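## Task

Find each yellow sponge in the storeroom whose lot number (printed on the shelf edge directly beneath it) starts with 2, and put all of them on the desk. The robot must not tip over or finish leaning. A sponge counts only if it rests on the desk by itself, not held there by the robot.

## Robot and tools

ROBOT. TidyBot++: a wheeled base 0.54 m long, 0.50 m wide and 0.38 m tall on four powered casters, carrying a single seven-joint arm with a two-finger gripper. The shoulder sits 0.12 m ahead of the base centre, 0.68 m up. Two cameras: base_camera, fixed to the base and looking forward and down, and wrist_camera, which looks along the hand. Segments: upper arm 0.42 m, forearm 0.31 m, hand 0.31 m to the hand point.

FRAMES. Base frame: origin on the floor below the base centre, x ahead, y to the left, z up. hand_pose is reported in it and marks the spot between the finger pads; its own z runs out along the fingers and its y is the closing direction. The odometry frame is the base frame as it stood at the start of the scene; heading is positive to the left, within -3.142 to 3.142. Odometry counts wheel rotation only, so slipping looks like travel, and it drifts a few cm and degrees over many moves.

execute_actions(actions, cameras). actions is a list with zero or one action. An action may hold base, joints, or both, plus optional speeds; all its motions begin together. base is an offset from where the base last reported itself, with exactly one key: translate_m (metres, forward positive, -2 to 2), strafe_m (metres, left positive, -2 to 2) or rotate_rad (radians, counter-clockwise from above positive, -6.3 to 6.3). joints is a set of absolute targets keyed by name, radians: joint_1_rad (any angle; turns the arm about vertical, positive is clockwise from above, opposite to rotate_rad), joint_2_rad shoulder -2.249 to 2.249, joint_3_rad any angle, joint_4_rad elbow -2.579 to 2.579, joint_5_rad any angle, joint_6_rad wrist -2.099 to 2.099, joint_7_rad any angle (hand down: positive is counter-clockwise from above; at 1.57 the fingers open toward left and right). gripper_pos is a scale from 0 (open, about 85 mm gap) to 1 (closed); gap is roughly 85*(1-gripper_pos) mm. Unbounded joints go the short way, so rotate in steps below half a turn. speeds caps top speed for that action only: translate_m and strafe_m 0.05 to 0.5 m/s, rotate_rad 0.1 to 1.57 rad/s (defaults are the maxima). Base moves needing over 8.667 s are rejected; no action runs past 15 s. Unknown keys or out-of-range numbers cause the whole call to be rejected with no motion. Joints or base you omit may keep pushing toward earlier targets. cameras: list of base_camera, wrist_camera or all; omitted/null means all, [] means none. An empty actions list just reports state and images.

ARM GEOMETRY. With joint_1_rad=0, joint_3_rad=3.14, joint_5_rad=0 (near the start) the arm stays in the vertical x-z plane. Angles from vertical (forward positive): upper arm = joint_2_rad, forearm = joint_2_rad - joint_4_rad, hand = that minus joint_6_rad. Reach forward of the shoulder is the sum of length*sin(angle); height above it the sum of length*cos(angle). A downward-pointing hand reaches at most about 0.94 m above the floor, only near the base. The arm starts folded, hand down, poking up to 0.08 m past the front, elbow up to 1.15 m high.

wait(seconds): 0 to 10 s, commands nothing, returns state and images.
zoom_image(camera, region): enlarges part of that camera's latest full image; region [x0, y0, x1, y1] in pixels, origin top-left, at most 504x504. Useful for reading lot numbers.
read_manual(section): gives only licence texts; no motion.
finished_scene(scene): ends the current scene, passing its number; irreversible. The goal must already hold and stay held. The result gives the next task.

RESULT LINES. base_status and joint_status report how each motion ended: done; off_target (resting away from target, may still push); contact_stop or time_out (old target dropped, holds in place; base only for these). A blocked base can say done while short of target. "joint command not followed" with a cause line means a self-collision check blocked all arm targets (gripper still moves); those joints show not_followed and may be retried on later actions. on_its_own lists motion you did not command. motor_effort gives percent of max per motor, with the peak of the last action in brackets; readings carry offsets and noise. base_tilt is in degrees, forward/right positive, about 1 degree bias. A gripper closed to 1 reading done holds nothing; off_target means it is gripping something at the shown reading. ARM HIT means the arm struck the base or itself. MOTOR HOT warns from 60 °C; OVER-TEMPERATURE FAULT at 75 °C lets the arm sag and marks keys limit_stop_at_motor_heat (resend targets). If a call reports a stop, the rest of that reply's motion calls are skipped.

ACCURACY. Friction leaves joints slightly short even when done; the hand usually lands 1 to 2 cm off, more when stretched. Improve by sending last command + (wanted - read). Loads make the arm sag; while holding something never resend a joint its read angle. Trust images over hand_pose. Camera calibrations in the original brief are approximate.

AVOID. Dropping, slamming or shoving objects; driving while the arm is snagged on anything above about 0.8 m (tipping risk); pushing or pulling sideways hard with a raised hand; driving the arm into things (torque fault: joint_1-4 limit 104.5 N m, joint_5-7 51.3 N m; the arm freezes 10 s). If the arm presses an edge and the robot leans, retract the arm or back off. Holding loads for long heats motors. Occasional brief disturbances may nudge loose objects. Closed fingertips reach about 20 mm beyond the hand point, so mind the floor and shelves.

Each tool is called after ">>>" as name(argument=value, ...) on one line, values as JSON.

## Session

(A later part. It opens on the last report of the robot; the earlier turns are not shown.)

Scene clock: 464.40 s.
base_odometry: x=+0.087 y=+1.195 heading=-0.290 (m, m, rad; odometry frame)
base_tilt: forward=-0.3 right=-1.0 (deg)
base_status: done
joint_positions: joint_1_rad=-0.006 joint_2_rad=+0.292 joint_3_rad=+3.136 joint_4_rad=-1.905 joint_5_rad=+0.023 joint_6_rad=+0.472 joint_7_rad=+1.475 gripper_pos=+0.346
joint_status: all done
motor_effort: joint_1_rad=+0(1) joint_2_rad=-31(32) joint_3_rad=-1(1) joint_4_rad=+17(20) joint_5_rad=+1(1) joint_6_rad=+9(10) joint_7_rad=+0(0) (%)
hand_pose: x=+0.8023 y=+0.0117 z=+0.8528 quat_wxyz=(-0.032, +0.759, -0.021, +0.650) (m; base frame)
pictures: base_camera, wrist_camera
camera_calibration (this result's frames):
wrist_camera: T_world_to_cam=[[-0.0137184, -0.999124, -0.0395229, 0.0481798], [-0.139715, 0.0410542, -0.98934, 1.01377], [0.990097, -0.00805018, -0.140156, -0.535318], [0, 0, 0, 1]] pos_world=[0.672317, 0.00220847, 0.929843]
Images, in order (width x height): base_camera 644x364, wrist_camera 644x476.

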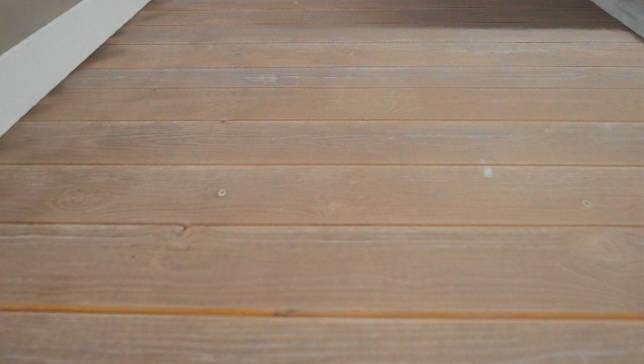

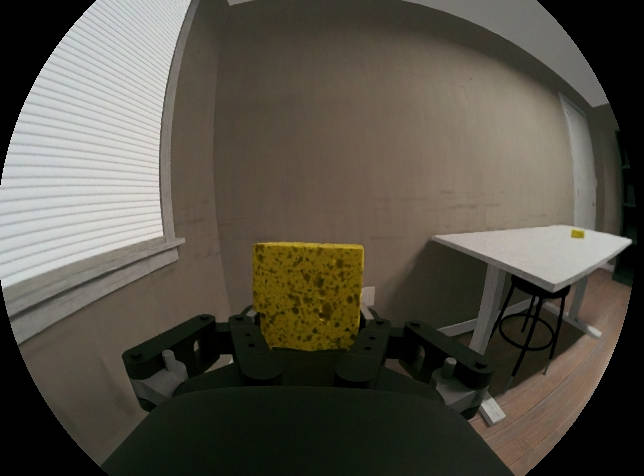

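>>> execute_actions(actions=[{"base":{"strafe_m":-1.25}}])

Scene clock: 472.17 s.
base_odometry: x=-0.271 y=-0.003 heading=-0.290 (m, m, rad; odometry frame)
base_tilt: forward=-0.2 right=-0.9 (deg)
base_status: done
joint_positions: joint_1_rad=-0.004 joint_2_rad=+0.292 joint_3_rad=+3.138 joint_4_rad=-1.905 joint_5_rad=+0.023 joint_6_rad=+0.472 joint_7_rad=+1.475 gripper_pos=+0.346
joint_status: not commanded
motor_effort: joint_1_rad=+1(4) joint_2_rad=-31(32) joint_3_rad=-1(2) joint_4_rad=+17(17) joint_5_rad=+0(0) joint_6_rad=+9(11) joint_7_rad=+0(0) (%)
hand_pose: x=+0.8024 y=+0.0092 z=+0.8528 quat_wxyz=(-0.031, +0.759, -0.023, +0.650) (m; base frame)
pictures: base_camera, wrist_camera
camera_calibration (this result's frames):
wrist_camera: T_world_to_cam=[[-0.0176087, -0.999083, -0.0390166, 0.0482978], [-0.139521, 0.0410961, -0.989366, 1.01376], [0.990063, -0.0119778, -0.140116, -0.535375], [0, 0, 0, 1]] pos_world=[0.672346, 0.000179205, 0.929852]
Images, in order (width x height): base_camera 644x364, wrist_camera 644x476.

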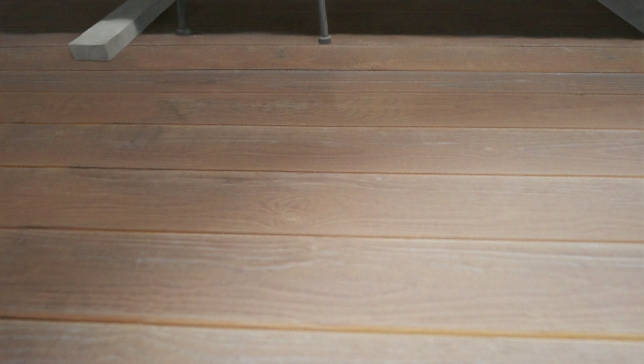

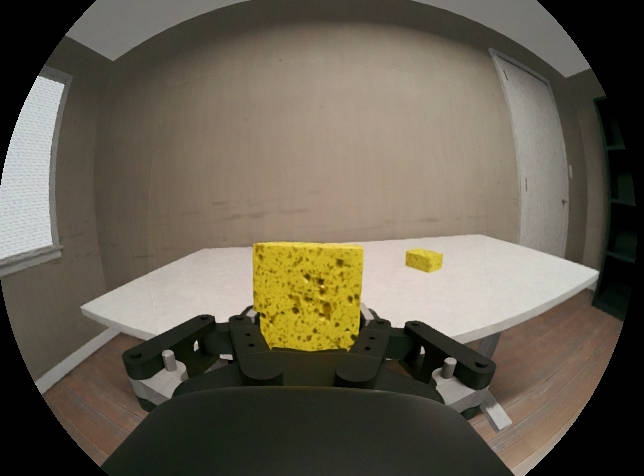

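>>> execute_actions(actions=[{"joints":{"joint_2_rad":0.53,"joint_4_rad":-0.62,"joint_6_rad":-1.92,"joint_7_rad":0.0}}], cameras=[])

>>> execute_actions(actions=[{"base":{"translate_m":0.5},"speeds":{"translate_m":0.25}}])

Scene clock: 483.70 s.
base_odometry: x=-0.271 y=-0.003 heading=-0.290 (m, m, rad; odometry frame)
base_tilt: forward=-0.4 right=-1.0 (deg)
base_status: not commanded
joint_positions: joint_1_rad=-0.004 joint_2_rad=+0.510 joint_3_rad=+3.138 joint_4_rad=-0.628 joint_5_rad=+0.023 joint_6_rad=-1.885 joint_7_rad=+0.024 gripper_pos=+0.346
joint_status: all done
motor_effort: joint_1_rad=+1(0) joint_2_rad=-36(37) joint_3_rad=-1(1) joint_4_rad=+14(18) joint_5_rad=+1(1) joint_6_rad=+2(10) joint_7_rad=+0(0) (%)
hand_pose: x=+0.6465 y=-0.0024 z=+0.8717 quat_wxyz=(-0.034, +0.714, -0.698, +0.049) (m; base frame)
pictures: none
No camera images: the call's "cameras" was empty. Leave "cameras" out to get every camera's image.

Scene clock: 486.57 s.
base_odometry: x=+0.208 y=-0.146 heading=-0.291 (m, m, rad; odometry frame)
base_tilt: forward=-0.3 right=-0.9 (deg)
base_status: done
joint_positions: joint_1_rad=-0.004 joint_2_rad=+0.523 joint_3_rad=+3.138 joint_4_rad=-0.628 joint_5_rad=+0.023 joint_6_rad=-1.885 joint_7_rad=+0.024 gripper_pos=+0.346
joint_status: not commanded
motor_effort: joint_1_rad=+1(1) joint_2_rad=-36(38) joint_3_rad=-1(1) joint_4_rad=+14(15) joint_5_rad=+1(1) joint_6_rad=+1(2) joint_7_rad=+0(1) (%)
hand_pose: x=+0.6489 y=-0.0023 z=+0.8652 quat_wxyz=(-0.030, +0.714, -0.698, +0.045) (m; base frame)
pictures: base_camera, wrist_camera
camera_calibration (this result's frames):
wrist_camera: T_world_to_cam=[[-0.995558, -0.0560788, -0.0756236, 0.70303], [-0.0531524, 0.997778, -0.040171, 0.130061], [0.0777083, -0.035973, -0.996327, 0.950911], [0, 0, 0, 1]] pos_world=[0.632927, -0.0561399, 1.00581]
Images, in order (width x height): base_camera 644x364, wrist_camera 644x476.

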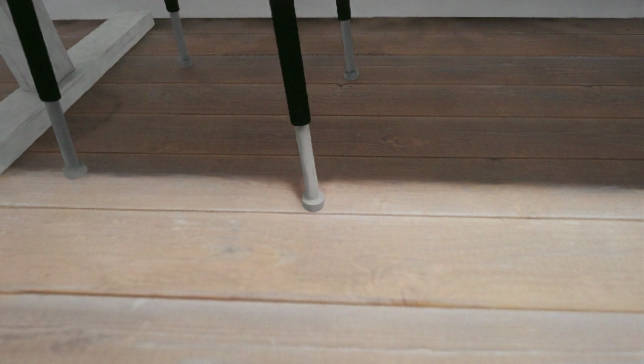

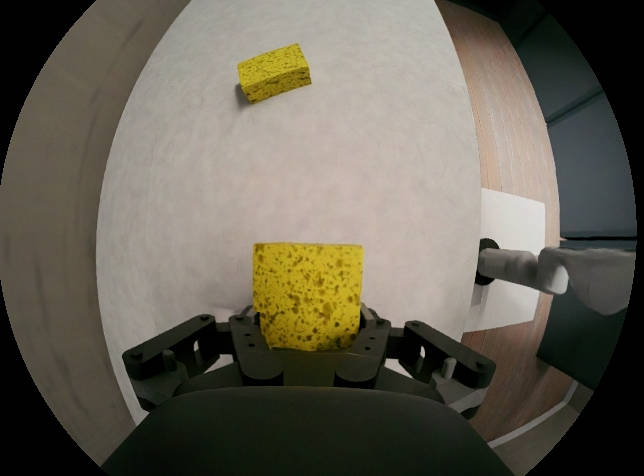

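>>> execute_actions(actions=[{"joints":{"joint_2_rad":0.67,"joint_6_rad":-1.80}}], cameras=["wrist_camera"])

Scene clock: 491.03 s.
base_odometry: x=+0.208 y=-0.146 heading=-0.291 (m, m, rad; odometry frame)
base_tilt: forward=-0.2 right=-1.0 (deg)
base_status: not commanded
joint_positions: joint_1_rad=-0.004 joint_2_rad=+0.675 joint_3_rad=+3.138 joint_4_rad=-0.625 joint_5_rad=+0.023 joint_6_rad=-1.836 joint_7_rad=+0.024 gripper_pos=+0.346
joint_status: all done
motor_effort: joint_1_rad=+1(0) joint_2_rad=-40(45) joint_3_rad=-1(1) joint_4_rad=+14(15) joint_5_rad=+1(1) joint_6_rad=-1(1) joint_7_rad=+0(1) (%)
hand_pose: x=+0.6866 y=-0.0023 z=+0.7832 quat_wxyz=(+0.005, +0.716, -0.698, +0.009) (m; base frame)
pictures: wrist_camera
camera_calibration (this result's frames):
wrist_camera: T_world_to_cam=[[-0.998077, -0.0570664, 0.024213, 0.657906], [-0.0578989, 0.997702, -0.0351984, 0.128063], [-0.0221487, -0.0365326, -0.999087, 0.937015], [0, 0, 0, 1]] pos_world=[0.684809, -0.0559923, 0.924737]
Images, in order (width x height): wrist_camera 644x476.

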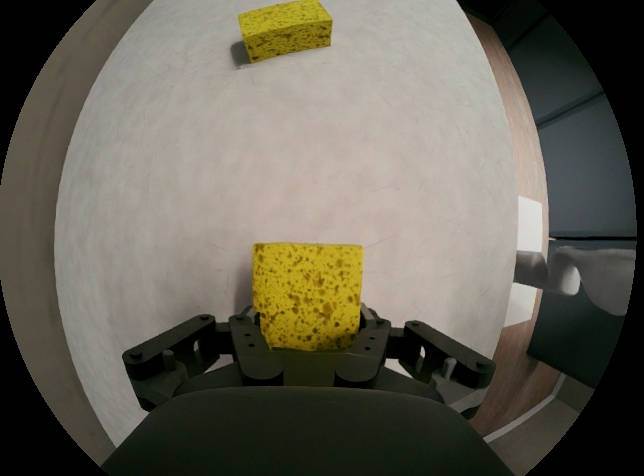

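>>> execute_actions(actions=[{"joints":{"joint_2_rad":0.69}}], cameras=[])

>>> execute_actions(actions=[{"joints":{"gripper_pos":0.0}}], cameras=[])

>>> execute_actions(actions=[{"joints":{"joint_2_rad":0.5}}])

Scene clock: 495.00 s.
base_odometry: x=+0.208 y=-0.146 heading=-0.291 (m, m, rad; odometry frame)
base_tilt: forward=-0.3 right=-1.0 (deg)
base_status: not commanded
joint_positions: joint_1_rad=-0.004 joint_2_rad=+0.679 joint_3_rad=+3.138 joint_4_rad=-0.625 joint_5_rad=+0.023 joint_6_rad=-1.836 joint_7_rad=+0.024 gripper_pos=+0.346
joint_status: all done
motor_effort: joint_1_rad=+1(0) joint_2_rad=-41(43) joint_3_rad=-2(1) joint_4_rad=+14(14) joint_5_rad=+1(1) joint_6_rad=+0(0) joint_7_rad=+0(0) (%)
hand_pose: x=+0.6870 y=-0.0023 z=+0.7807 quat_wxyz=(+0.007, +0.716, -0.698, +0.008) (m; base frame)
pictures: none
No camera images: the call's "cameras" was empty. Leave "cameras" out to get every camera's image.

Scene clock: 496.10 s.
base_odometry: x=+0.208 y=-0.146 heading=-0.291 (m, m, rad; odometry frame)
base_tilt: forward=-0.3 right=-1.0 (deg)
base_status: not commanded
joint_positions: joint_1_rad=-0.004 joint_2_rad=+0.679 joint_3_rad=+3.138 joint_4_rad=-0.625 joint_5_rad=+0.023 joint_6_rad=-1.836 joint_7_rad=+0.024 gripper_pos=+0.000
joint_status: all done
motor_effort: joint_1_rad=+0(0) joint_2_rad=-40(41) joint_3_rad=-1(1) joint_4_rad=+15(14) joint_5_rad=+1(1) joint_6_rad=+0(0) joint_7_rad=+0(0) (%)
hand_pose: x=+0.6870 y=-0.0023 z=+0.7807 quat_wxyz=(+0.007, +0.716, -0.698, +0.008) (m; base frame)
pictures: none
No camera images: the call's "cameras" was empty. Leave "cameras" out to get every camera's image.

Scene clock: 497.50 s.
base_odometry: x=+0.208 y=-0.146 heading=-0.291 (m, m, rad; odometry frame)
base_tilt: forward=-0.3 right=-1.0 (deg)
base_status: not commanded
joint_positions: joint_1_rad=-0.004 joint_2_rad=+0.494 joint_3_rad=+3.138 joint_4_rad=-0.621 joint_5_rad=+0.023 joint_6_rad=-1.836 joint_7_rad=+0.024 gripper_pos=+0.000
joint_status: all done
motor_effort: joint_1_rad=+0(1) joint_2_rad=-35(45) joint_3_rad=-1(1) joint_4_rad=+14(15) joint_5_rad=+1(1) joint_6_rad=+2(2) joint_7_rad=+1(0) (%)
hand_pose: x=+0.6598 y=-0.0024 z=+0.8848 quat_wxyz=(-0.059, +0.712, -0.696, +0.075) (m; base frame)
pictures: base_camera, wrist_camera
camera_calibration (this result's frames):
wrist_camera: T_world_to_cam=[[-0.985575, -0.0570138, -0.159344, 0.782927], [-0.0505112, 0.997729, -0.0445682, 0.133601], [0.161523, -0.0358766, -0.986217, 0.905342], [0, 0, 0, 1]] pos_world=[0.632149, -0.0561788, 1.02357]
Images, in order (width x height): base_camera 644x364, wrist_camera 644x476.

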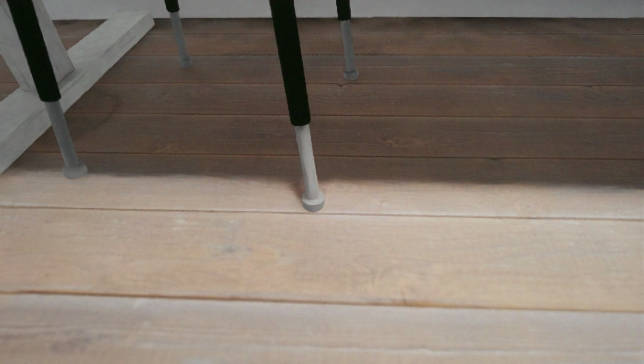

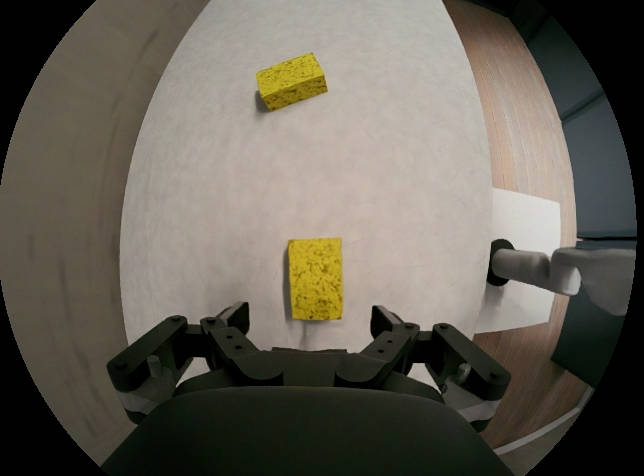

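>>> finished_scene(scene=2)

The scene is finished: the task was done.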